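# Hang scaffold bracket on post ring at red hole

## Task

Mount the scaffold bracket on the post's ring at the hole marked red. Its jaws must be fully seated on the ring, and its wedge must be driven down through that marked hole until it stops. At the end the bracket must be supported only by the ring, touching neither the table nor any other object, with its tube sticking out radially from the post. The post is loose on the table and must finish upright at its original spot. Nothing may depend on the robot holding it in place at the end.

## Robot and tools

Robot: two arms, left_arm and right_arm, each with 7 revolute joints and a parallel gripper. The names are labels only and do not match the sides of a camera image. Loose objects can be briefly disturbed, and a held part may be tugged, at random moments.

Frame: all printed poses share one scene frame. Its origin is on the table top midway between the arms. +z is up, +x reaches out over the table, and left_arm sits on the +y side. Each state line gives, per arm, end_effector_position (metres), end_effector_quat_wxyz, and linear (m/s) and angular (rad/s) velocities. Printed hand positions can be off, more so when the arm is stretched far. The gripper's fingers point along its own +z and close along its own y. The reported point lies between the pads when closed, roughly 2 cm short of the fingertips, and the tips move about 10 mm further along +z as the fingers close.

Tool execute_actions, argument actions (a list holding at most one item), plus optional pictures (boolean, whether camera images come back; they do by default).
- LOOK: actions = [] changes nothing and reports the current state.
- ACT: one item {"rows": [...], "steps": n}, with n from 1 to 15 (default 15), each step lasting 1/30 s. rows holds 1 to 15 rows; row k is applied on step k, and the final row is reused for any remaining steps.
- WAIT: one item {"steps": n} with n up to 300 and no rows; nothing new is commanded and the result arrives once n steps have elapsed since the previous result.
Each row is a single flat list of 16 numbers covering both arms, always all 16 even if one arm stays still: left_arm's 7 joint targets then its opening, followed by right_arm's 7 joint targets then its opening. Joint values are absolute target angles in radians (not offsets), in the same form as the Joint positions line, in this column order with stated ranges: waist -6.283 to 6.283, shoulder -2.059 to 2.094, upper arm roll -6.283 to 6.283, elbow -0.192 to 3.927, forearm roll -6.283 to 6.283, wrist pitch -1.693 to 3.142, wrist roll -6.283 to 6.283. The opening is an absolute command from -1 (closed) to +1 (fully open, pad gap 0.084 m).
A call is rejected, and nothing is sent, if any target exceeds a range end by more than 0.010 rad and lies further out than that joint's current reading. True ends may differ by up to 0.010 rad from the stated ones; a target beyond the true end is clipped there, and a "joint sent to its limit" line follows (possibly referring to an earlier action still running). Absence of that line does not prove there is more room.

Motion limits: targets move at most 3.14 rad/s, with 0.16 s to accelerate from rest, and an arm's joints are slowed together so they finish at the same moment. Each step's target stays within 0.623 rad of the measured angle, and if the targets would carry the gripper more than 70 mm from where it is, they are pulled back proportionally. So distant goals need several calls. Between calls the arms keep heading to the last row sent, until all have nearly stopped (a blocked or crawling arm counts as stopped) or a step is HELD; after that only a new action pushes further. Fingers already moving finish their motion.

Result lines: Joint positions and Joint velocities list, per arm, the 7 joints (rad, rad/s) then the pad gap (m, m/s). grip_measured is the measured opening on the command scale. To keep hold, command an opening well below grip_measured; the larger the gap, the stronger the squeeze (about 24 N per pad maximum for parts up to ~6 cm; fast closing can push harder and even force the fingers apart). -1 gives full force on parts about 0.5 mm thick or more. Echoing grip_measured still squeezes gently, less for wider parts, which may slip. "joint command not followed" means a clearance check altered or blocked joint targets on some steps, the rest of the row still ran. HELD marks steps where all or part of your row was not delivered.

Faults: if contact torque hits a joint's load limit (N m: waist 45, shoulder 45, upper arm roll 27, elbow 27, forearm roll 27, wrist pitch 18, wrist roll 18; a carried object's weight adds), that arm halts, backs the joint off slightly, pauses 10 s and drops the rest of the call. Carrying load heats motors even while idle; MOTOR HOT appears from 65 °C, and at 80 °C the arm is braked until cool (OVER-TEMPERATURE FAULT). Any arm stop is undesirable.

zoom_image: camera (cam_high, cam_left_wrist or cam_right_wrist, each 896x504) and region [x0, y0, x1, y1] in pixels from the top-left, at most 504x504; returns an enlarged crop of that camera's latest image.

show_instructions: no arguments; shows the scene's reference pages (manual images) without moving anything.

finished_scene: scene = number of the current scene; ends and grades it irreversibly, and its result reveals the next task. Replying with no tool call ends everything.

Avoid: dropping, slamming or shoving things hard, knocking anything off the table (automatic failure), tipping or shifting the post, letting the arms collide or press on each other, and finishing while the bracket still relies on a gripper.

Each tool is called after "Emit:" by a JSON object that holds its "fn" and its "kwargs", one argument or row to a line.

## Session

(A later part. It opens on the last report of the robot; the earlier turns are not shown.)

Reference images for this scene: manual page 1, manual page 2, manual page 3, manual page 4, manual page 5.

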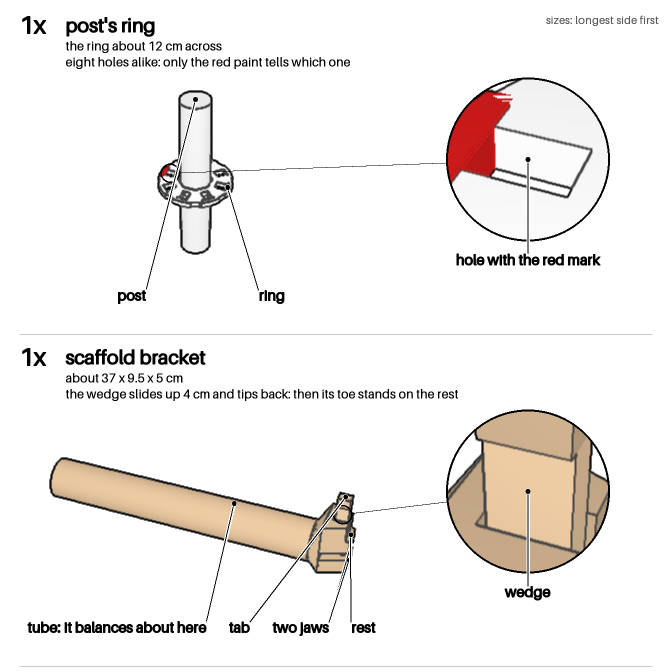

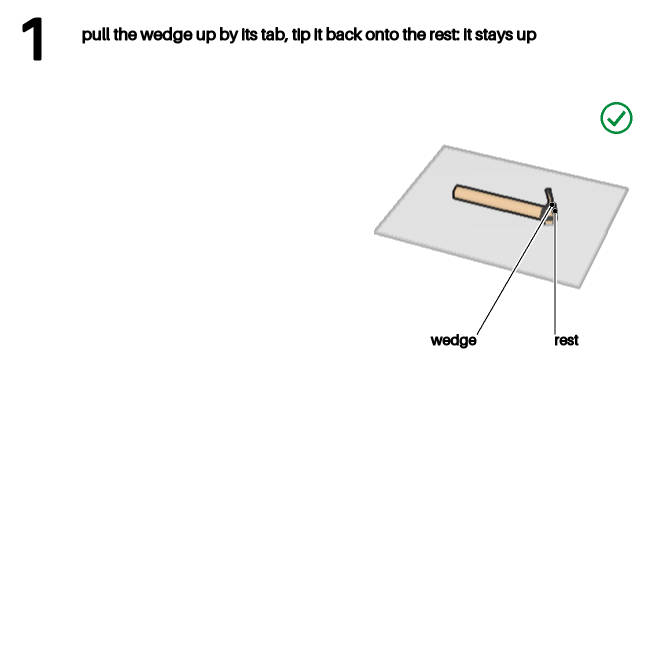

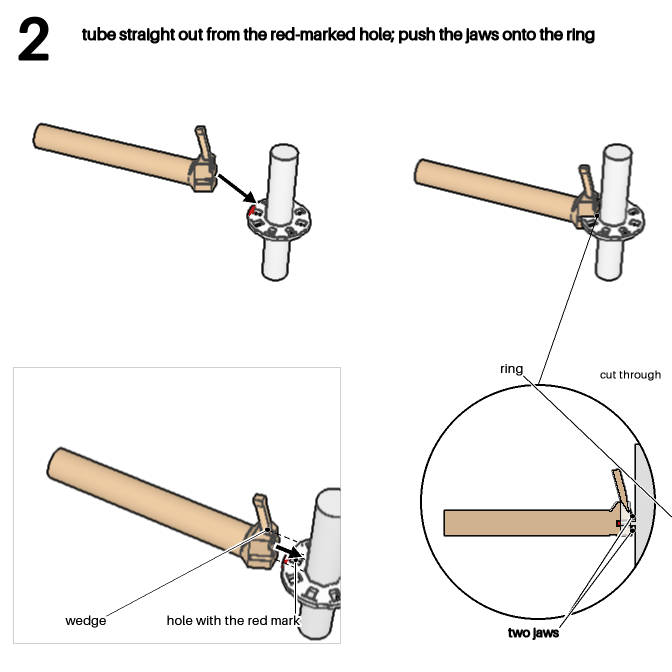

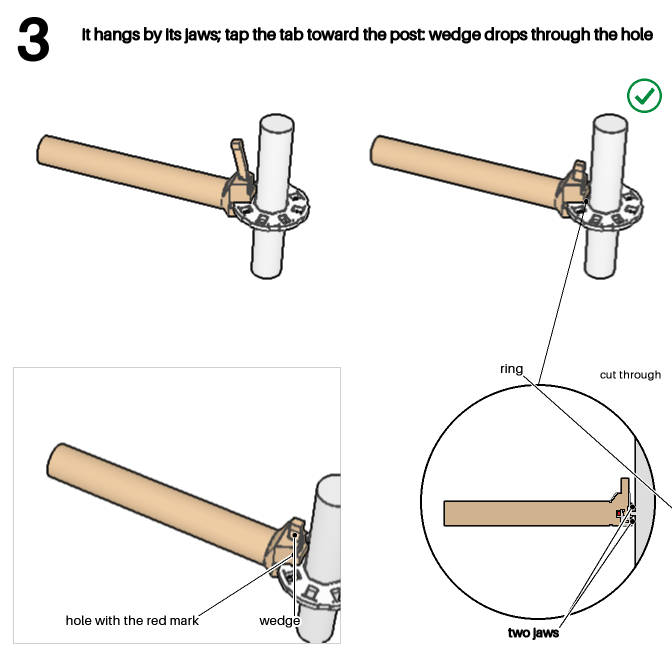

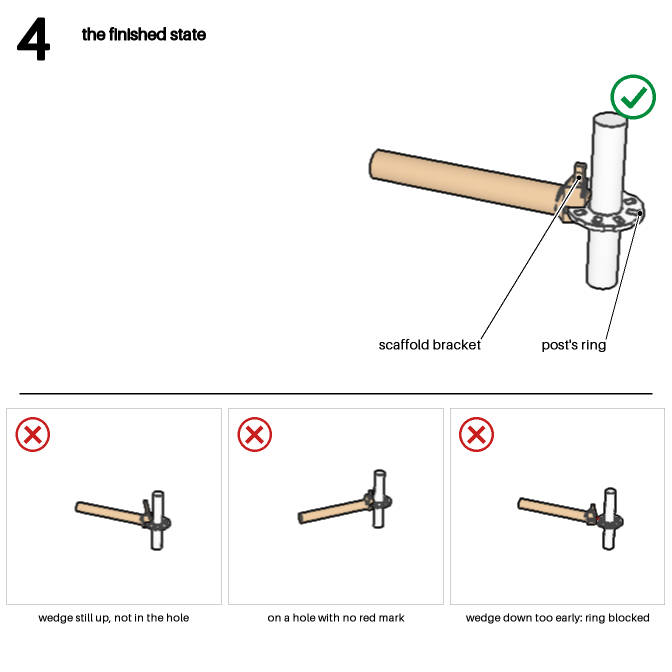

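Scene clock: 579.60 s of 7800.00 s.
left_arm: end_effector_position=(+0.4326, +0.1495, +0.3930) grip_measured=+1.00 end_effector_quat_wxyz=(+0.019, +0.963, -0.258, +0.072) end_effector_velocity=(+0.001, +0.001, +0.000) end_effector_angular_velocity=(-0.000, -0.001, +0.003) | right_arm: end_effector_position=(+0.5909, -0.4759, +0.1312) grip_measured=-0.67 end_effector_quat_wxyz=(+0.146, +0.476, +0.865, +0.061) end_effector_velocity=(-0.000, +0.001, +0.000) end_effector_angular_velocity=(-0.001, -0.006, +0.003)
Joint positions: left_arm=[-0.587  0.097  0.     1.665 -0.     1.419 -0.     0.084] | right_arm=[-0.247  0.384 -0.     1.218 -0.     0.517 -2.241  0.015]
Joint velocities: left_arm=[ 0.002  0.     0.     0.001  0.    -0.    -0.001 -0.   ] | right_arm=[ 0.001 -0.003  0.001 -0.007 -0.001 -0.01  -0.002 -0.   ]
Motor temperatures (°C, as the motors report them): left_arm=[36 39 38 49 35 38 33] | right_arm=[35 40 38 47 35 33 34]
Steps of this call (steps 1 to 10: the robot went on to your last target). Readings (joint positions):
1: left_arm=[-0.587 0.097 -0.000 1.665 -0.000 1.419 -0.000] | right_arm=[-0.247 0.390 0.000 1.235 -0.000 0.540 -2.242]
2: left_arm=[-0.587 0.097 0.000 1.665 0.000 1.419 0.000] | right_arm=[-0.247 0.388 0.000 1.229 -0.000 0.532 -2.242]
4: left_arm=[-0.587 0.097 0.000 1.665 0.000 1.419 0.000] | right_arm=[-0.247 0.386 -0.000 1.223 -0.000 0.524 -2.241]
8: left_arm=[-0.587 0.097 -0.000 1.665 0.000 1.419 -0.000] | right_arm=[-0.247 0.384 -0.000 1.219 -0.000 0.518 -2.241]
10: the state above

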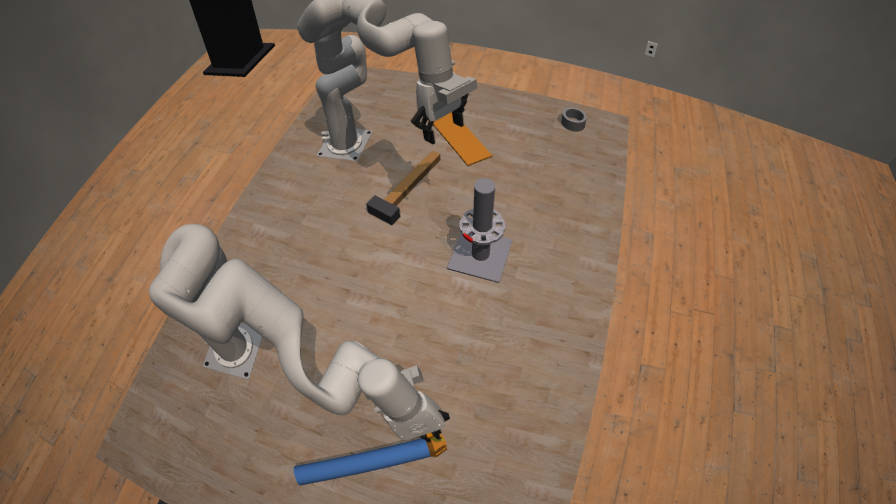

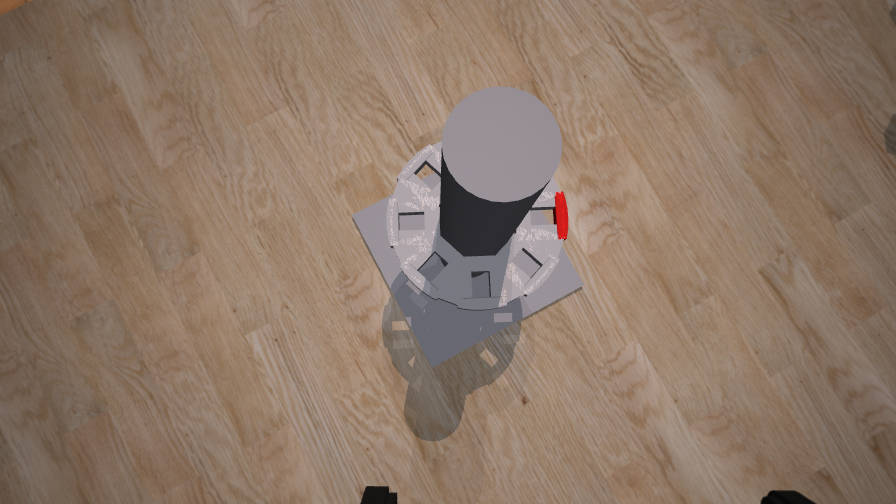

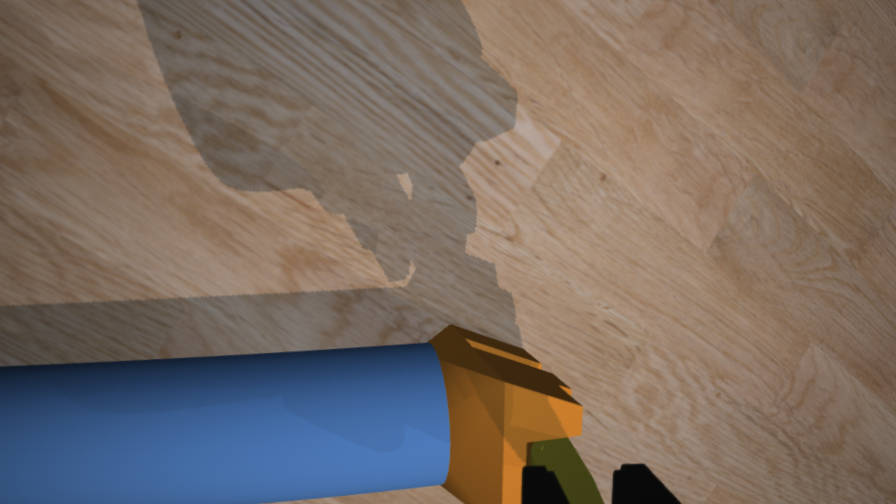

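Emit:
{"fn": "execute_actions", "kwargs": {
  "actions": [
    {"rows":[[-0.587,0.0966,0,1.6653,0,1.4187,0,1,-0.2472,0.3841,0,1.2180,0,0.5139,-2.2408,-0.76],[-0.587,0.0966,0,1.6653,0,1.4187,0,1,-0.2472,0.3852,0,1.2175,0,0.5123,-2.2408,-0.76],[-0.587,0.0966,0,1.6653,0,1.4187,0,1,-0.2472,0.3863,0,1.2170,0,0.5106,-2.2408,-0.76],[-0.587,0.0966,0,1.6653,0,1.4187,0,1,-0.2472,0.3863,0,1.2170,0,0.5106,-2.2408,-0.76],[-0.587,0.0966,0,1.6653,0,1.4187,0,1,-0.2472,0.3863,0,1.2170,0,0.5106,-2.2408,-0.72],[-0.587,0.0966,0,1.6653,0,1.4187,0,1,-0.2472,0.3863,0,1.2170,0,0.5106,-2.2408,-0.68],[-0.587,0.0966,0,1.6653,0,1.4187,0,1,-0.2472,0.3863,0,1.2170,0,0.5106,-2.2408,-0.64],[-0.587,0.0966,0,1.6653,0,1.4187,0,1,-0.2472,0.3863,0,1.2170,0,0.5106,-2.2408,-0.58],[-0.587,0.0966,0,1.6653,0,1.4187,0,1,-0.2472,0.3863,0,1.2170,0,0.5106,-2.2408,-0.5],[-0.587,0.0966,0,1.6653,0,1.4187,0,1,-0.2472,0.3863,0,1.2170,0,0.5106,-2.2408,-0.4],[-0.587,0.0966,0,1.6653,0,1.4187,0,1,-0.2472,0.3863,0,1.2170,0,0.5106,-2.2408,-0.3],[-0.587,0.0966,0,1.6653,0,1.4187,0,1,-0.2472,0.3863,0,1.2170,0,0.5106,-2.2408,-0.2]],"steps":15}
  ],
  "pictures": false
}}

Emit:
{"fn": "execute_actions", "kwargs": {
  "actions": [
    {"steps":10}
  ]
}}

Emit:
{"fn": "zoom_image", "kwargs": {
  "camera": "cam_high",
  "region": [370, 390, 490, 480]
}}

Scene clock: 600.40 s of 7800.00 s.
left_arm: end_effector_position=(+0.4326, +0.1495, +0.3930) grip_measured=+1.00 end_effector_quat_wxyz=(+0.019, +0.963, -0.258, +0.072) end_effector_velocity=(+0.000, +0.000, +0.000) end_effector_angular_velocity=(-0.000, -0.001, +0.001) | right_arm: end_effector_position=(+0.5926, -0.4755, +0.1323) grip_measured=-0.22 end_effector_quat_wxyz=(+0.149, +0.475, +0.865, +0.063) end_effector_velocity=(-0.014, -0.003, -0.023) end_effector_angular_velocity=(+0.004, +0.051, -0.010)
Joint positions: left_arm=[-0.587  0.097 -0.     1.665  0.     1.419 -0.     0.084] | right_arm=[-0.247  0.385  0.     1.219  0.     0.509 -2.241  0.035]
Joint velocities: left_arm=[ 0.001  0.    -0.     0.001 -0.     0.    -0.     0.   ] | right_arm=[-0.003  0.018 -0.005 -0.023  0.     0.01   0.002  0.001]
Motor temperatures (°C, as the motors report them): left_arm=[36 39 38 49 35 38 33] | right_arm=[35 40 38 50 35 33 34]
Steps of this call (steps 1 to 30: the robot went on to your last target; steps 31 to 90: nothing new was sent; then 17.30 s passed at rest; steps 91 to 105: all 15 steps of this action). Readings (joint positions):
91: left_arm=[-0.587 0.097 0.000 1.665 0.000 1.419 -0.000] | right_arm=[-0.247 0.383 -0.000 1.218 -0.000 0.515 -2.241]
92: left_arm=[-0.587 0.097 0.000 1.665 -0.000 1.419 0.000] | right_arm=[-0.247 0.383 -0.000 1.218 -0.000 0.515 -2.241]
94: left_arm=[-0.587 0.097 0.000 1.665 -0.000 1.419 0.000] | right_arm=[-0.247 0.384 -0.000 1.218 -0.000 0.513 -2.241]
98: left_arm=[-0.587 0.097 -0.000 1.665 -0.000 1.419 -0.000] | right_arm=[-0.247 0.385 -0.000 1.219 0.000 0.510 -2.241]
105: the state above

Scene clock: 600.73 s of 7800.00 s.
left_arm: end_effector_position=(+0.4326, +0.1495, +0.3930) grip_measured=+1.00 end_effector_quat_wxyz=(+0.019, +0.963, -0.258, +0.072) end_effector_velocity=(-0.000, -0.000, +0.000) end_effector_angular_velocity=(-0.000, -0.000, +0.000) | right_arm: end_effector_position=(+0.5915, -0.4758, +0.1303) grip_measured=-0.21 end_effector_quat_wxyz=(+0.147, +0.476, +0.865, +0.062) end_effector_velocity=(-0.001, +0.000, -0.002) end_effector_angular_velocity=(+0.000, +0.004, +0.001)
Joint positions: left_arm=[-0.587  0.097 -0.     1.665 -0.     1.419 -0.     0.084] | right_arm=[-0.247  0.386  0.     1.217  0.     0.511 -2.241  0.035]
Joint velocities: left_arm=[-0. -0.  0.  0.  0.  0. -0. -0.] | right_arm=[ 0.001  0.001 -0.    -0.002  0.     0.001 -0.     0.   ]
Motor temperatures (°C, as the motors report them): left_arm=[36 39 38 49 35 38 33] | right_arm=[35 40 38 50 35 33 34]
Steps of this call (steps 1 to 10: the robot went on to your last target). Readings (joint positions):
1: left_arm=[-0.587 0.097 0.000 1.665 -0.000 1.419 -0.000] | right_arm=[-0.247 0.385 0.000 1.218 0.000 0.510 -2.241]
2: left_arm=[-0.587 0.097 -0.000 1.665 -0.000 1.419 -0.000] | right_arm=[-0.247 0.385 0.000 1.218 0.000 0.510 -2.241]
4: left_arm=[-0.587 0.097 -0.000 1.665 -0.000 1.419 0.000] | right_arm=[-0.247 0.386 0.000 1.218 0.000 0.510 -2.241]
8: left_arm=[-0.587 0.097 0.000 1.665 0.000 1.419 -0.000] | right_arm=[-0.247 0.386 0.000 1.217 0.000 0.510 -2.241]
10: the state above

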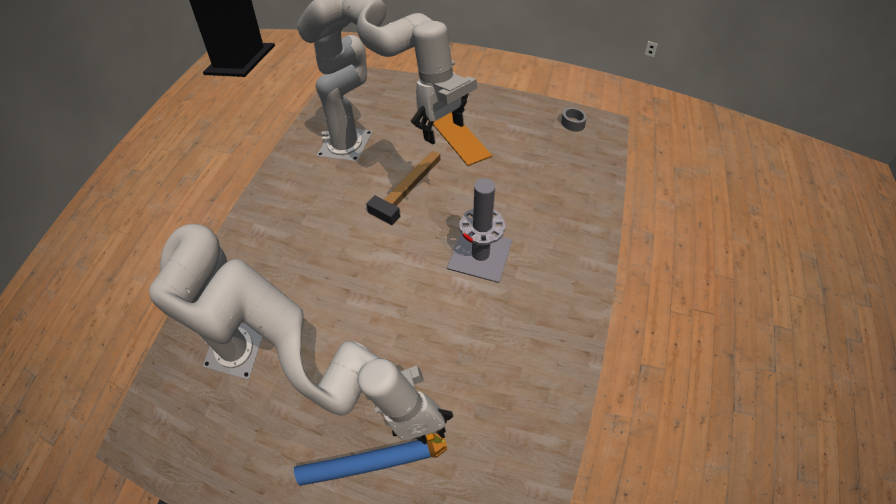

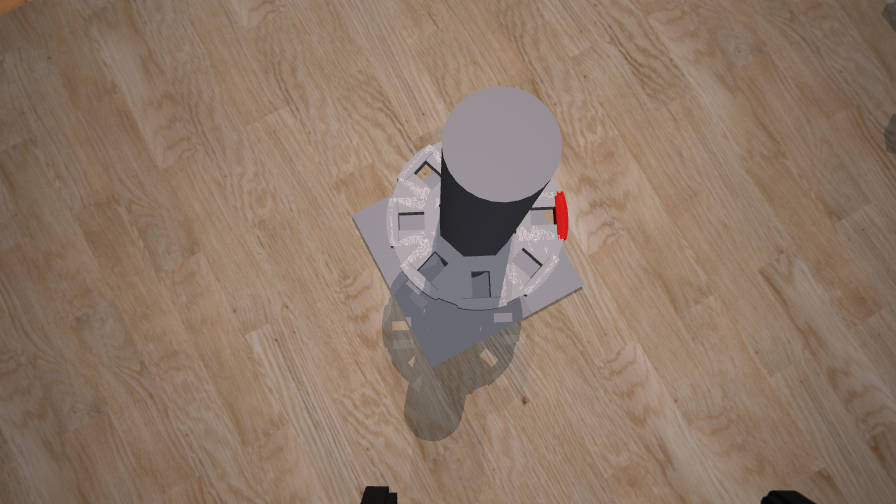

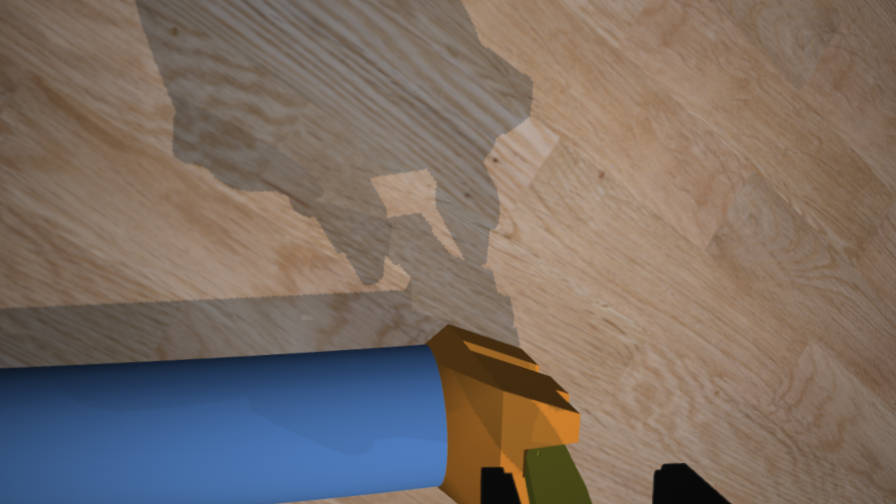

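Region (370, 390, 490, 480) of cam_high's 896x504 image, scaled by 4.200, with more detail than that image has; it fills the top 378 rows of this view, and the rest is white.

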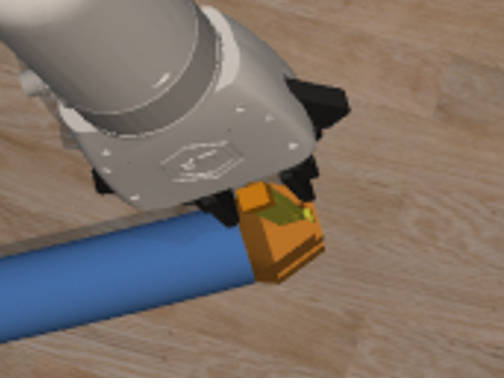

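Emit:
{"fn": "execute_actions", "kwargs": {
  "actions": [
    {"rows":[[-0.587,0.0966,0,1.6653,0,1.4187,0,1,-0.2472,0.3863,0,1.2170,0,0.5106,-2.2408,0.1],[-0.587,0.0966,0,1.6653,0,1.4187,0,1,-0.2472,0.3863,0,1.2170,0,0.5106,-2.2408,0.4],[-0.587,0.0966,0,1.6653,0,1.4187,0,1,-0.2472,0.3863,0,1.2170,0,0.5106,-2.2408,0.7],[-0.587,0.0966,0,1.6653,0,1.4187,0,1,-0.2472,0.3863,0,1.2170,0,0.5106,-2.2408,0.7],[-0.587,0.0966,0,1.6653,0,1.4187,0,1,-0.2472,0.3863,0,1.2170,0,0.5106,-2.2408,0.7],[-0.587,0.0966,0,1.6653,0,1.4187,0,1,-0.2472,0.3854,0,1.2205,0,0.5170,-2.2408,0.7],[-0.587,0.0966,0,1.6653,0,1.4187,0,1,-0.2472,0.3830,0,1.2301,0,0.5343,-2.2408,0.7],[-0.587,0.0966,0,1.6653,0,1.4187,0,1,-0.2472,0.3794,0,1.2442,0,0.5598,-2.2408,0.7],[-0.587,0.0966,0,1.6653,0,1.4187,0,1,-0.2472,0.3750,0,1.2613,0,0.5908,-2.2408,0.7],[-0.587,0.0966,0,1.6653,0,1.4187,0,1,-0.2472,0.3703,0,1.2799,0,0.6245,-2.2408,0.7],[-0.587,0.0966,0,1.6653,0,1.4187,0,1,-0.2472,0.3656,0,1.2985,0,0.6582,-2.2408,0.7],[-0.587,0.0966,0,1.6653,0,1.4187,0,1,-0.2472,0.3612,0,1.3156,0,0.6892,-2.2408,0.7],[-0.587,0.0966,0,1.6653,0,1.4187,0,1,-0.2472,0.3576,0,1.3297,0,0.7147,-2.2408,0.7],[-0.587,0.0966,0,1.6653,0,1.4187,0,1,-0.2472,0.3552,0,1.3392,0,0.7320,-2.2500,0.7],[-0.587,0.0966,0,1.6653,0,1.4187,0,1,-0.2480,0.3543,0,1.3427,0,0.7384,-2.2700,0.7]],"steps":15}
  ],
  "pictures": false
}}

Emit:
{"fn": "execute_actions", "kwargs": {
  "actions": [
    {"rows":[[-0.587,0.0966,0,1.6653,0,1.4187,0,1,-0.2500,0.3536,0,1.3417,0,0.7420,-2.2950,0.7],[-0.587,0.0966,0,1.6653,0,1.4187,0,1,-0.2530,0.3524,0,1.3402,0,0.7473,-2.3340,0.7],[-0.587,0.0966,0,1.6653,0,1.4187,0,1,-0.2570,0.3509,0,1.3381,0,0.7545,-2.3850,0.7],[-0.587,0.0966,0,1.6653,0,1.4187,0,1,-0.2617,0.3491,0,1.3357,0,0.7629,-2.4450,0.7],[-0.587,0.0966,0,1.6653,0,1.4187,0,1,-0.2670,0.3471,0,1.3331,0,0.7723,-2.5130,0.7],[-0.587,0.0966,0,1.6653,0,1.4187,0,1,-0.2727,0.3449,0,1.3302,0,0.7825,-2.5860,0.7],[-0.587,0.0966,0,1.6653,0,1.4187,0,1,-0.2787,0.3427,0,1.3271,0,0.7932,-2.6630,0.7],[-0.587,0.0966,0,1.6653,0,1.4187,0,1,-0.2849,0.3403,0,1.3240,0,0.8042,-2.7420,0.7],[-0.587,0.0966,0,1.6653,0,1.4187,0,1,-0.2912,0.3379,0,1.3208,0,0.8154,-2.8230,0.7],[-0.587,0.0966,0,1.6653,0,1.4187,0,1,-0.2976,0.3355,0,1.3175,0,0.8269,-2.9050,0.7],[-0.587,0.0966,0,1.6653,0,1.4187,0,1,-0.3040,0.3331,0,1.3143,0,0.8383,-2.9870,0.7],[-0.587,0.0966,0,1.6653,0,1.4187,0,1,-0.3104,0.3307,0,1.3110,0,0.8497,-3.0690,0.7],[-0.587,0.0966,0,1.6653,0,1.4187,0,1,-0.3168,0.3282,0,1.3078,0,0.8611,-3.1510,0.7],[-0.587,0.0966,0,1.6653,0,1.4187,0,1,-0.3232,0.3258,0,1.3045,0,0.8725,-3.2330,0.7],[-0.587,0.0966,0,1.6653,0,1.4187,0,1,-0.3296,0.3234,0,1.3013,0,0.8839,-3.3150,0.7]],"steps":15}
  ],
  "pictures": false
}}

Emit:
{"fn": "execute_actions", "kwargs": {
  "actions": [
    {"rows":[[-0.587,0.0966,0,1.6653,0,1.4187,0,1,-0.3360,0.3210,0,1.2980,0,0.8953,-3.3970,0.7],[-0.587,0.0966,0,1.6653,0,1.4187,0,1,-0.3423,0.3186,0,1.2948,0,0.9066,-3.4770,0.7],[-0.587,0.0966,0,1.6653,0,1.4187,0,1,-0.3484,0.3163,0,1.2917,0,0.9175,-3.5550,0.7],[-0.587,0.0966,0,1.6653,0,1.4187,0,1,-0.3542,0.3141,0,1.2888,0,0.9278,-3.6300,0.7],[-0.587,0.0966,0,1.6653,0,1.4187,0,1,-0.3597,0.3120,0,1.2860,0,0.9376,-3.7000,0.7],[-0.587,0.0966,0,1.6653,0,1.4187,0,1,-0.3647,0.3101,0,1.2834,0,0.9465,-3.7640,0.7],[-0.587,0.0966,0,1.6653,0,1.4187,0,1,-0.3691,0.3084,0,1.2812,0,0.9544,-3.8200,0.7],[-0.587,0.0966,0,1.6653,0,1.4187,0,1,-0.3728,0.3070,0,1.2793,0,0.9610,-3.8670,0.7],[-0.587,0.0966,0,1.6653,0,1.4187,0,1,-0.3757,0.3059,0,1.2778,0,0.9661,-3.9040,0.7],[-0.587,0.0966,0,1.6653,0,1.4187,0,1,-0.3777,0.3052,0,1.2768,0,0.9697,-3.9300,0.7],[-0.587,0.0966,0,1.6653,0,1.4187,0,1,-0.3787,0.3048,0,1.2763,0,0.9715,-3.9430,0.7]],"steps":15}
  ],
  "pictures": false
}}

Emit:
{"fn": "execute_actions", "kwargs": {
  "actions": [
    {"steps":8}
  ]
}}

Scene clock: 687.30 s of 7800.00 s.
left_arm: end_effector_position=(+0.4326, +0.1495, +0.3930) grip_measured=+1.00 end_effector_quat_wxyz=(+0.019, +0.963, -0.258, +0.072) end_effector_velocity=(+0.000, -0.000, +0.001) end_effector_angular_velocity=(-0.000, -0.001, +0.000) | right_arm: end_effector_position=(+0.5928, -0.4760, +0.1604) grip_measured=+0.70 end_effector_quat_wxyz=(+0.126, +0.477, +0.868, +0.053) end_effector_velocity=(+0.009, -0.002, +0.181) end_effector_angular_velocity=(-0.000, +0.175, +0.063)
Joint positions: left_arm=[-0.587  0.097  0.     1.665 -0.     1.419  0.     0.084] | right_arm=[-0.247  0.365 -0.     1.302  0.     0.662 -2.242  0.073]
Joint velocities: left_arm=[ 0.001  0.    -0.001  0.001  0.    -0.    -0.001  0.   ] | right_arm=[-0.001 -0.129 -0.     0.447 -0.001  0.75  -0.066  0.   ]
Motor temperatures (°C, as the motors report them): left_arm=[36 40 38 50 35 38 33] | right_arm=[35 39 38 48 35 33 34]
Steps of this call (steps 1 to 15: the robot went on to your last target; steps 16 to 90: nothing new was sent; then 83.07 s passed at rest; steps 91 to 105: all 15 steps of this action). Readings (joint positions):
91: left_arm=[-0.587 0.097 -0.000 1.665 -0.000 1.419 0.000] | right_arm=[-0.247 0.386 0.000 1.217 0.000 0.511 -2.241]
92: left_arm=[-0.587 0.097 -0.000 1.665 0.000 1.419 -0.000] | right_arm=[-0.247 0.386 0.000 1.217 -0.000 0.511 -2.241]
94: left_arm=[-0.587 0.097 -0.000 1.665 -0.000 1.419 0.000] | right_arm=[-0.247 0.386 -0.000 1.217 -0.000 0.511 -2.241]
98: left_arm=[-0.587 0.097 0.000 1.665 -0.000 1.419 0.000] | right_arm=[-0.247 0.386 0.000 1.220 -0.000 0.518 -2.241]
105: the state above

Scene clock: 687.80 s of 7800.00 s.
left_arm: end_effector_position=(+0.4326, +0.1495, +0.3930) grip_measured=+1.00 end_effector_quat_wxyz=(+0.019, +0.963, -0.258, +0.072) end_effector_velocity=(+0.000, +0.000, -0.000) end_effector_angular_velocity=(+0.000, +0.001, +0.001) | right_arm: end_effector_position=(+0.5590, -0.5033, +0.1633) grip_measured=+0.70 end_effector_quat_wxyz=(+0.076, +0.187, +0.979, +0.002) end_effector_velocity=(-0.115, -0.087, -0.034) end_effector_angular_velocity=(-0.286, +0.385, +2.062)
Joint positions: left_arm=[-0.587  0.097 -0.     1.665 -0.     1.419 -0.     0.084] | right_arm=[-0.299  0.335 -0.     1.316 -0.     0.829 -2.922  0.073]
Joint velocities: left_arm=[-0.     0.     0.001 -0.001  0.    -0.    -0.001 -0.   ] | right_arm=[-0.178 -0.069  0.001 -0.087  0.001  0.318 -2.266 -0.   ]
Motor temperatures (°C, as the motors report them): left_arm=[36 40 38 50 35 38 33] | right_arm=[35 39 38 48 35 33 34]
Steps of this call (steps 1 to 15: all 15 steps of this action). Readings (joint positions):
1: left_arm=[-0.587 0.097 0.000 1.665 0.000 1.419 -0.000] | right_arm=[-0.247 0.360 0.000 1.315 0.000 0.685 -2.247]
2: left_arm=[-0.587 0.097 -0.000 1.665 -0.000 1.419 0.000] | right_arm=[-0.248 0.357 0.000 1.326 0.000 0.702 -2.258]
4: left_arm=[-0.587 0.097 -0.000 1.665 0.000 1.419 -0.000] | right_arm=[-0.250 0.353 0.001 1.335 0.000 0.726 -2.297]
8: left_arm=[-0.587 0.097 0.000 1.665 0.000 1.419 0.000] | right_arm=[-0.262 0.350 0.000 1.332 0.000 0.761 -2.455]
15: the state above

Scene clock: 688.30 s of 7800.00 s.
left_arm: end_effector_position=(+0.4326, +0.1495, +0.3930) grip_measured=+1.00 end_effector_quat_wxyz=(+0.019, +0.963, -0.258, +0.072) end_effector_velocity=(-0.000, -0.000, -0.000) end_effector_angular_velocity=(-0.000, +0.000, -0.001) | right_arm: end_effector_position=(+0.5069, -0.5373, +0.1505) grip_measured=+0.70 end_effector_quat_wxyz=(+0.003, -0.258, +0.966, -0.002) end_effector_velocity=(-0.026, -0.012, -0.005) end_effector_angular_velocity=(+0.017, +0.072, +0.476)
Joint positions: left_arm=[-0.587  0.097 -0.     1.665 -0.     1.419 -0.     0.084] | right_arm=[-0.376  0.306 -0.001  1.278 -0.     0.965 -3.899  0.073]
Joint velocities: left_arm=[ 0.    -0.    -0.001 -0.    -0.    -0.     0.     0.   ] | right_arm=[-0.037 -0.014  0.004 -0.018  0.002  0.07  -0.51   0.   ]
Motor temperatures (°C, as the motors report them): left_arm=[36 40 38 50 35 38 33] | right_arm=[35 39 38 48 35 33 34]
Steps of this call (steps 1 to 15: all 15 steps of this action). Readings (joint positions):
1: left_arm=[-0.587 0.097 0.000 1.665 -0.000 1.419 -0.000] | right_arm=[-0.305 0.333 -0.000 1.313 -0.000 0.840 -2.999]
2: left_arm=[-0.587 0.097 0.000 1.665 0.000 1.419 0.000] | right_arm=[-0.311 0.331 -0.000 1.310 -0.000 0.851 -3.077]
4: left_arm=[-0.587 0.097 0.000 1.665 -0.000 1.419 -0.000] | right_arm=[-0.324 0.326 -0.000 1.304 -0.000 0.873 -3.235]
8: left_arm=[-0.587 0.097 0.000 1.665 0.000 1.419 -0.000] | right_arm=[-0.348 0.317 -0.000 1.292 -0.000 0.916 -3.546]
15: the state above

Scene clock: 688.57 s of 7800.00 s.
left_arm: end_effector_position=(+0.4326, +0.1495, +0.3930) grip_measured=+1.00 end_effector_quat_wxyz=(+0.019, +0.963, -0.258, +0.072) end_effector_velocity=(-0.000, -0.000, -0.000) end_effector_angular_velocity=(+0.000, +0.001, +0.001) | right_arm: end_effector_position=(+0.5050, -0.5375, +0.1501) grip_measured=+0.70 end_effector_quat_wxyz=(+0.000, -0.278, +0.961, -0.000) end_effector_velocity=(-0.002, -0.003, -0.001) end_effector_angular_velocity=(+0.001, +0.005, +0.018)
Joint positions: left_arm=[-0.587  0.097 -0.     1.665  0.     1.419 -0.     0.084] | right_arm=[-0.378  0.305  0.     1.276  0.     0.971 -3.941  0.073]
Joint velocities: left_arm=[-0.    -0.     0.    -0.001 -0.     0.    -0.001  0.   ] | right_arm=[-0.004 -0.    -0.004 -0.001  0.001  0.004 -0.026  0.   ]
Motor temperatures (°C, as the motors report them): left_arm=[36 40 38 50 35 38 33] | right_arm=[35 39 38 48 35 33 34]
Steps of this call (steps 1 to 8: the robot went on to your last target). Readings (joint positions):
1: left_arm=[-0.587 0.097 0.000 1.665 0.000 1.419 -0.000] | right_arm=[-0.377 0.306 -0.000 1.277 -0.000 0.967 -3.913]
2: left_arm=[-0.587 0.097 -0.000 1.665 0.000 1.419 0.000] | right_arm=[-0.377 0.305 -0.000 1.277 -0.000 0.969 -3.922]
4: left_arm=[-0.587 0.097 0.000 1.665 0.000 1.419 0.000] | right_arm=[-0.378 0.305 0.001 1.277 0.000 0.970 -3.933]
8: the state above

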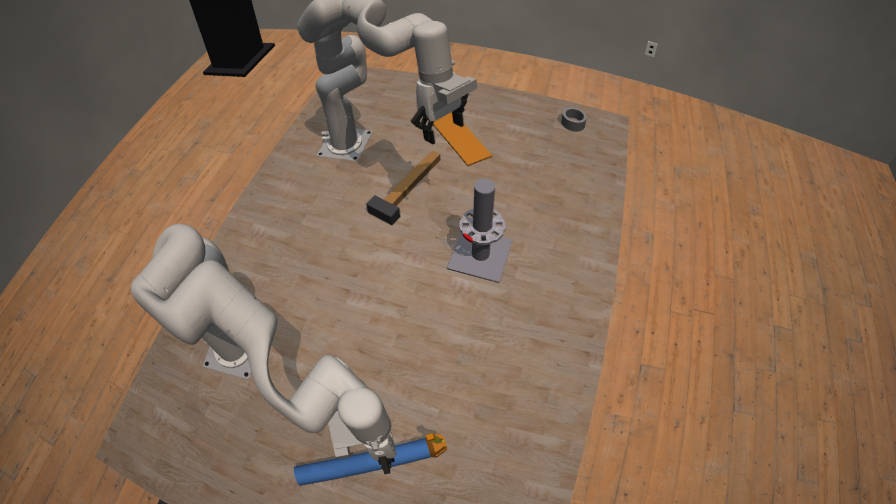

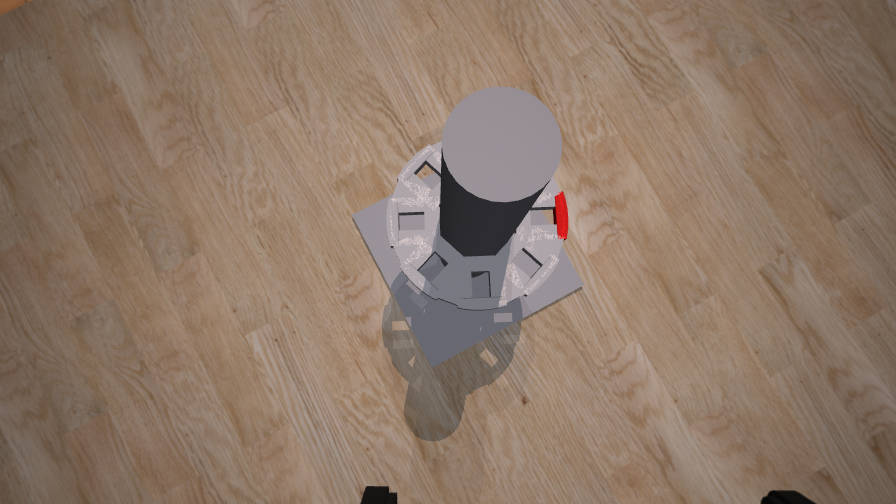

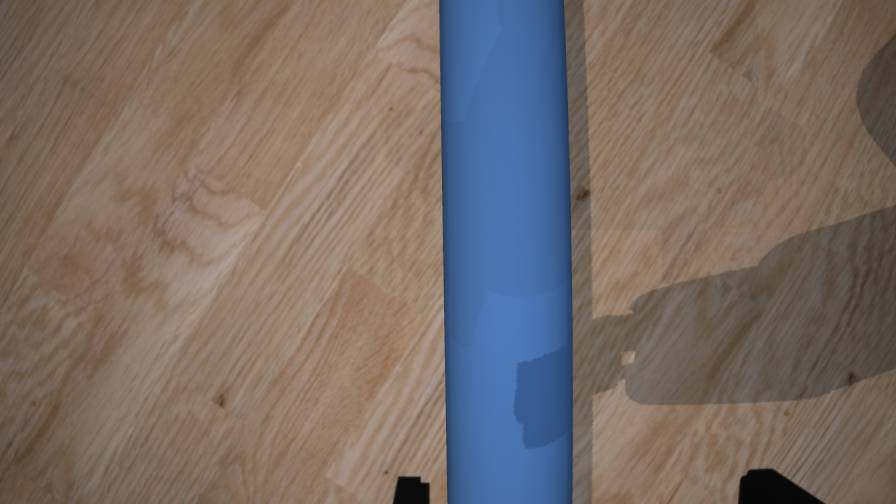

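Emit:
{"fn": "execute_actions", "kwargs": {
  "actions": [
    {"rows":[[-0.587,0.0966,0,1.6653,0,1.4187,0,1,-0.3788,0.3063,0,1.2757,0,0.9694,-3.9433,0.7],[-0.587,0.0966,0,1.6653,0,1.4187,0,1,-0.3791,0.3105,0,1.2740,0,0.9635,-3.9443,0.7],[-0.587,0.0966,0,1.6653,0,1.4187,0,1,-0.3796,0.3171,0,1.2714,0,0.9543,-3.9457,0.7],[-0.587,0.0966,0,1.6653,0,1.4187,0,1,-0.3803,0.3258,0,1.2679,0,0.9421,-3.9477,0.7],[-0.587,0.0966,0,1.6653,0,1.4187,0,1,-0.3811,0.3364,0,1.2637,0,0.9273,-3.9500,0.7],[-0.587,0.0966,0,1.6653,0,1.4187,0,1,-0.3821,0.3485,0,1.2589,0,0.9104,-3.9527,0.7],[-0.587,0.0966,0,1.6653,0,1.4187,0,1,-0.3831,0.3618,0,1.2536,0,0.8918,-3.9557,0.7],[-0.587,0.0966,0,1.6653,0,1.4187,0,1,-0.3842,0.3760,0,1.2479,0,0.8719,-3.9588,0.7],[-0.587,0.0966,0,1.6653,0,1.4187,0,1,-0.3853,0.3908,0,1.2420,0,0.8512,-3.9621,0.7],[-0.587,0.0966,0,1.6653,0,1.4187,0,1,-0.3865,0.4059,0,1.2360,0,0.8301,-3.9655,0.7],[-0.587,0.0966,0,1.6653,0,1.4187,0,1,-0.3865,0.4223,0,1.2322,0,0.8099,-3.9655,0.7],[-0.587,0.0966,0,1.6653,0,1.4187,0,1,-0.3865,0.4384,0,1.2285,0,0.7901,-3.9655,0.7],[-0.587,0.0966,0,1.6653,0,1.4187,0,1,-0.3865,0.4538,0,1.2249,0,0.7711,-3.9655,0.7],[-0.587,0.0966,0,1.6653,0,1.4187,0,1,-0.3865,0.4683,0,1.2215,0,0.7532,-3.9655,0.7],[-0.587,0.0966,0,1.6653,0,1.4187,0,1,-0.3865,0.4814,0,1.2185,0,0.7371,-3.9655,0.7]],"steps":15}
  ],
  "pictures": false
}}

Emit:
{"fn": "execute_actions", "kwargs": {
  "actions": [
    {"rows":[[-0.587,0.0966,0,1.6653,0,1.4187,0,1,-0.3865,0.4929,0,1.2158,0,0.7229,-3.9655,0.7],[-0.587,0.0966,0,1.6653,0,1.4187,0,1,-0.3865,0.5024,0,1.2136,0,0.7112,-3.9655,0.7],[-0.587,0.0966,0,1.6653,0,1.4187,0,1,-0.3865,0.5096,0,1.2119,0,0.7023,-3.9655,0.7],[-0.587,0.0966,0,1.6653,0,1.4187,0,1,-0.3865,0.5141,0,1.2109,0,0.6968,-3.9655,0.7],[-0.587,0.0966,0,1.6653,0,1.4187,0,1,-0.3865,0.5157,0,1.2105,0,0.6949,-3.9655,0.7],[-0.587,0.0966,0,1.6653,0,1.4187,0,1,-0.3865,0.5157,0,1.2105,0,0.6949,-3.9655,0.7],[-0.587,0.0966,0,1.6653,0,1.4187,0,1,-0.3865,0.5157,0,1.2105,0,0.6949,-3.9655,0.7],[-0.587,0.0966,0,1.6653,0,1.4187,0,1,-0.3865,0.5157,0,1.2105,0,0.6949,-3.9655,0.6],[-0.587,0.0966,0,1.6653,0,1.4187,0,1,-0.3865,0.5157,0,1.2105,0,0.6949,-3.9655,0.5],[-0.587,0.0966,0,1.6653,0,1.4187,0,1,-0.3865,0.5157,0,1.2105,0,0.6949,-3.9655,0.4],[-0.587,0.0966,0,1.6653,0,1.4187,0,1,-0.3865,0.5157,0,1.2105,0,0.6949,-3.9655,0.3]],"steps":15}
  ]
}}

Scene clock: 744.60 s of 7800.00 s.
left_arm: end_effector_position=(+0.4326, +0.1495, +0.3930) grip_measured=+1.00 end_effector_quat_wxyz=(+0.019, +0.963, -0.258, +0.072) end_effector_velocity=(-0.000, -0.000, -0.000) end_effector_angular_velocity=(+0.000, +0.000, -0.001) | right_arm: end_effector_position=(+0.5083, -0.5432, +0.0772) grip_measured=+0.70 end_effector_quat_wxyz=(-0.001, -0.285, +0.959, +0.000) end_effector_velocity=(+0.002, -0.002, -0.252) end_effector_angular_velocity=(+0.005, +0.014, +0.016)
Joint positions: left_arm=[-0.587  0.097 -0.     1.665 -0.     1.419 -0.     0.084] | right_arm=[-0.386  0.43  -0.     1.231 -0.     0.803 -3.964  0.073]
Joint velocities: left_arm=[-0.    -0.    -0.001 -0.     0.     0.     0.001 -0.   ] | right_arm=[-0.006  0.456  0.002 -0.122  0.001 -0.564 -0.02  -0.   ]
Motor temperatures (°C, as the motors report them): left_arm=[36 40 38 50 35 38 33] | right_arm=[35 39 38 48 35 33 34]
Steps of this call (steps 1 to 30: the robot went on to your last target; steps 31 to 90: nothing new was sent; then 52.53 s passed at rest; steps 91 to 105: all 15 steps of this action). Readings (joint positions):
91: left_arm=[-0.587 0.097 0.000 1.665 -0.000 1.419 0.000] | right_arm=[-0.379 0.305 0.000 1.276 0.000 0.971 -3.943]
92: left_arm=[-0.587 0.097 0.000 1.665 -0.000 1.419 0.000] | right_arm=[-0.379 0.305 0.000 1.276 0.000 0.971 -3.943]
94: left_arm=[-0.587 0.097 -0.000 1.665 0.000 1.419 -0.000] | right_arm=[-0.379 0.308 0.000 1.275 0.000 0.965 -3.944]
98: left_arm=[-0.587 0.097 -0.000 1.665 0.000 1.419 0.000] | right_arm=[-0.381 0.335 0.000 1.265 0.000 0.927 -3.950]
105: the state above

Scene clock: 745.10 s of 7800.00 s.
left_arm: end_effector_position=(+0.4326, +0.1495, +0.3930) grip_measured=+1.00 end_effector_quat_wxyz=(+0.019, +0.963, -0.258, +0.072) end_effector_velocity=(-0.000, -0.000, -0.000) end_effector_angular_velocity=(+0.000, +0.000, -0.001) | right_arm: end_effector_position=(+0.5086, -0.5433, +0.0321) grip_measured=+0.29 end_effector_quat_wxyz=(+0.001, -0.286, +0.958, -0.000) end_effector_velocity=(-0.004, +0.001, -0.007) end_effector_angular_velocity=(+0.003, +0.010, +0.000)
Joint positions: left_arm=[-0.587  0.097 -0.     1.665 -0.     1.419  0.     0.084] | right_arm=[-0.386  0.514 -0.     1.211  0.     0.695 -3.965  0.056]
Joint velocities: left_arm=[-0.    -0.    -0.001 -0.     0.     0.     0.     0.   ] | right_arm=[-0.     0.01   0.001 -0.007  0.001 -0.006 -0.    -0.   ]
Motor temperatures (°C, as the motors report them): left_arm=[36 40 38 50 35 38 33] | right_arm=[35 39 38 48 35 33 34]
Steps of this call (steps 1 to 15: all 15 steps of this action). Readings (joint positions):
1: left_arm=[-0.587 0.097 0.000 1.665 0.000 1.419 0.000] | right_arm=[-0.386 0.445 -0.000 1.227 -0.000 0.785 -3.964]
2: left_arm=[-0.587 0.097 -0.000 1.665 -0.000 1.419 -0.000] | right_arm=[-0.386 0.459 -0.000 1.224 -0.000 0.767 -3.965]
4: left_arm=[-0.587 0.097 0.000 1.665 -0.000 1.419 0.000] | right_arm=[-0.386 0.484 0.000 1.217 -0.000 0.736 -3.965]
8: left_arm=[-0.587 0.097 0.000 1.665 -0.000 1.419 0.000] | right_arm=[-0.386 0.510 0.000 1.211 -0.000 0.704 -3.965]
15: the state above

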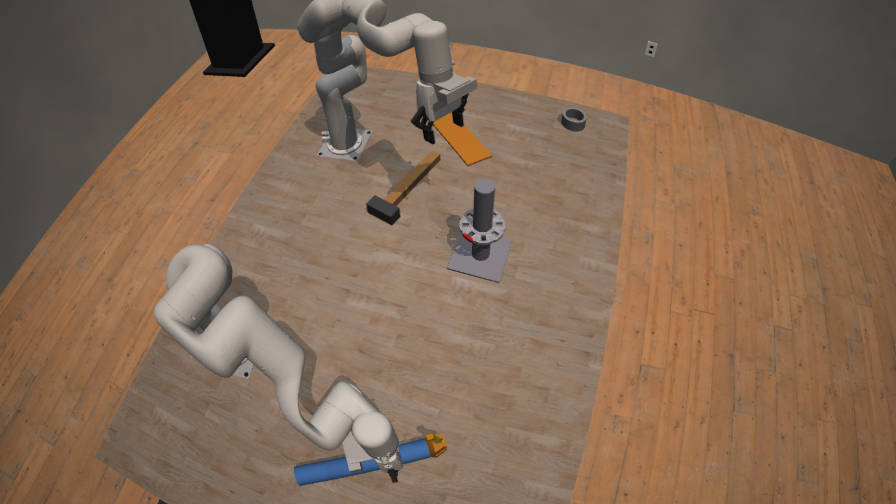

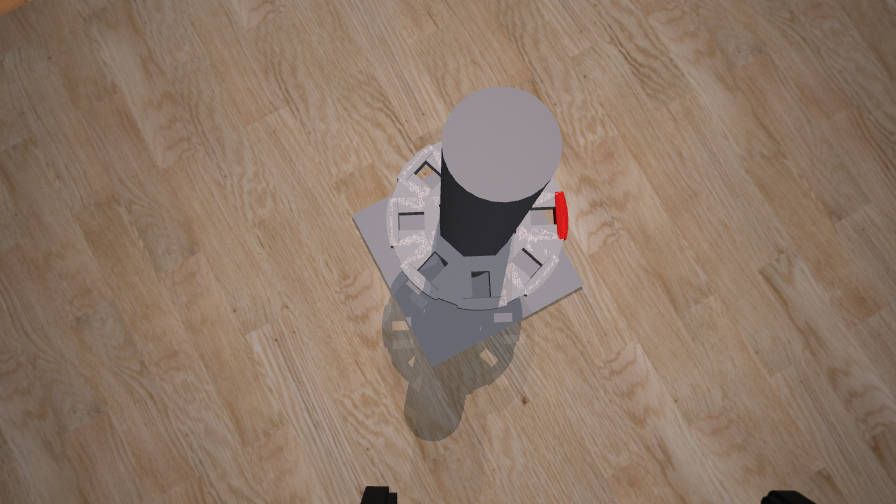

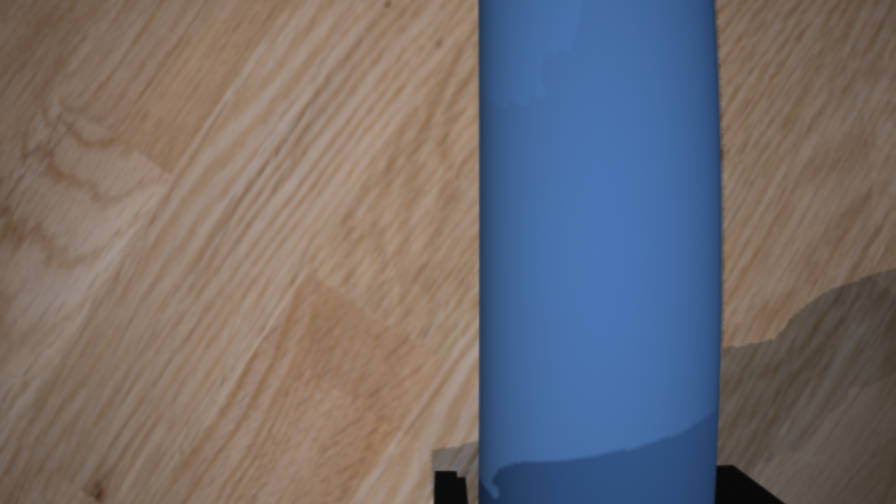

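Emit:
{"fn": "execute_actions", "kwargs": {
  "actions": [
    {"rows":[[-0.587,0.0966,0,1.6653,0,1.4187,0,1,-0.3865,0.5157,0,1.2105,0,0.6949,-3.9655,0.25],[-0.587,0.0966,0,1.6653,0,1.4187,0,1,-0.3865,0.5157,0,1.2105,0,0.6949,-3.9655,0.2],[-0.587,0.0966,0,1.6653,0,1.4187,0,1,-0.3865,0.5157,0,1.2105,0,0.6949,-3.9655,0.16],[-0.587,0.0966,0,1.6653,0,1.4187,0,1,-0.3865,0.5157,0,1.2105,0,0.6949,-3.9655,0.12],[-0.587,0.0966,0,1.6653,0,1.4187,0,1,-0.3865,0.5157,0,1.2105,0,0.6949,-3.9655,0.07],[-0.587,0.0966,0,1.6653,0,1.4187,0,1,-0.3865,0.5157,0,1.2105,0,0.6949,-3.9655,0.0],[-0.587,0.0966,0,1.6653,0,1.4187,0,1,-0.3865,0.5157,0,1.2105,0,0.6949,-3.9655,-0.1],[-0.587,0.0966,0,1.6653,0,1.4187,0,1,-0.3865,0.5157,0,1.2105,0,0.6949,-3.9655,-0.2],[-0.587,0.0966,0,1.6653,0,1.4187,0,1,-0.3865,0.5157,0,1.2105,0,0.6949,-3.9655,-0.3],[-0.587,0.0966,0,1.6653,0,1.4187,0,1,-0.3865,0.5157,0,1.2105,0,0.6949,-3.9655,-0.4]],"steps":12}
  ],
  "pictures": false
}}

Emit:
{"fn": "zoom_image", "kwargs": {
  "camera": "cam_left_wrist",
  "region": [350, 80, 602, 332]
}}

Scene clock: 760.57 s of 7800.00 s.
left_arm: end_effector_position=(+0.4326, +0.1495, +0.3930) grip_measured=+1.00 end_effector_quat_wxyz=(+0.019, +0.963, -0.258, +0.072) end_effector_velocity=(+0.000, +0.001, -0.000) end_effector_angular_velocity=(-0.000, +0.000, +0.003) | right_arm: end_effector_position=(+0.5083, -0.5437, +0.0314) grip_measured=+0.13 end_effector_quat_wxyz=(+0.000, -0.285, +0.958, -0.000) end_effector_velocity=(-0.001, +0.001, -0.000) end_effector_angular_velocity=(+0.003, +0.004, -0.003)
Joint positions: left_arm=[-0.587  0.097 -0.     1.665  0.     1.419 -0.     0.084] | right_arm=[-0.387  0.515 -0.001  1.211 -0.     0.695 -3.966  0.05 ]
Joint velocities: left_arm=[ 0.001  0.     0.    -0.     0.    -0.    -0.002  0.   ] | right_arm=[ 0.001 -0.001  0.001 -0.002  0.002  0.003  0.003 -0.   ]
Motor temperatures (°C, as the motors report them): left_arm=[36 40 38 50 35 38 33] | right_arm=[35 39 38 48 35 33 34]
Steps of this call (steps 1 to 15: the robot went on to your last target; steps 16 to 90: nothing new was sent; then 12.07 s passed at rest; steps 91 to 102: all 12 steps of this action). Readings (joint positions):
91: left_arm=[-0.587 0.097 -0.000 1.665 -0.000 1.419 0.000] | right_arm=[-0.386 0.516 0.000 1.211 -0.000 0.695 -3.965]
92: left_arm=[-0.587 0.097 -0.000 1.665 0.000 1.419 -0.000] | right_arm=[-0.387 0.516 0.000 1.211 -0.000 0.695 -3.966]
94: left_arm=[-0.587 0.097 0.000 1.665 -0.000 1.419 -0.000] | right_arm=[-0.387 0.516 -0.001 1.211 -0.000 0.694 -3.966]
98: left_arm=[-0.587 0.097 -0.000 1.665 -0.000 1.419 0.000] | right_arm=[-0.387 0.515 -0.001 1.211 -0.000 0.694 -3.966]
102: the state above

Region (350, 80, 602, 332) of cam_left_wrist's 896x504 image, scaled by 2.000, with more detail than that image has.

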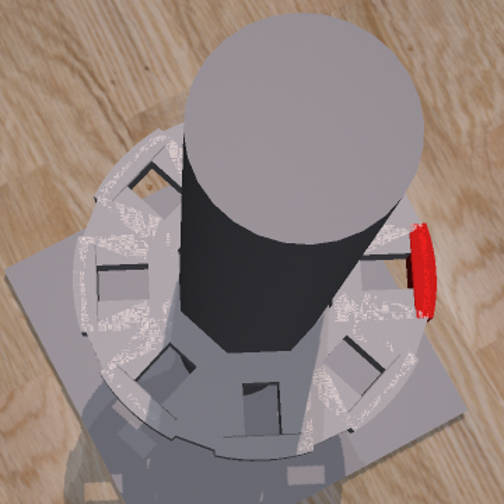

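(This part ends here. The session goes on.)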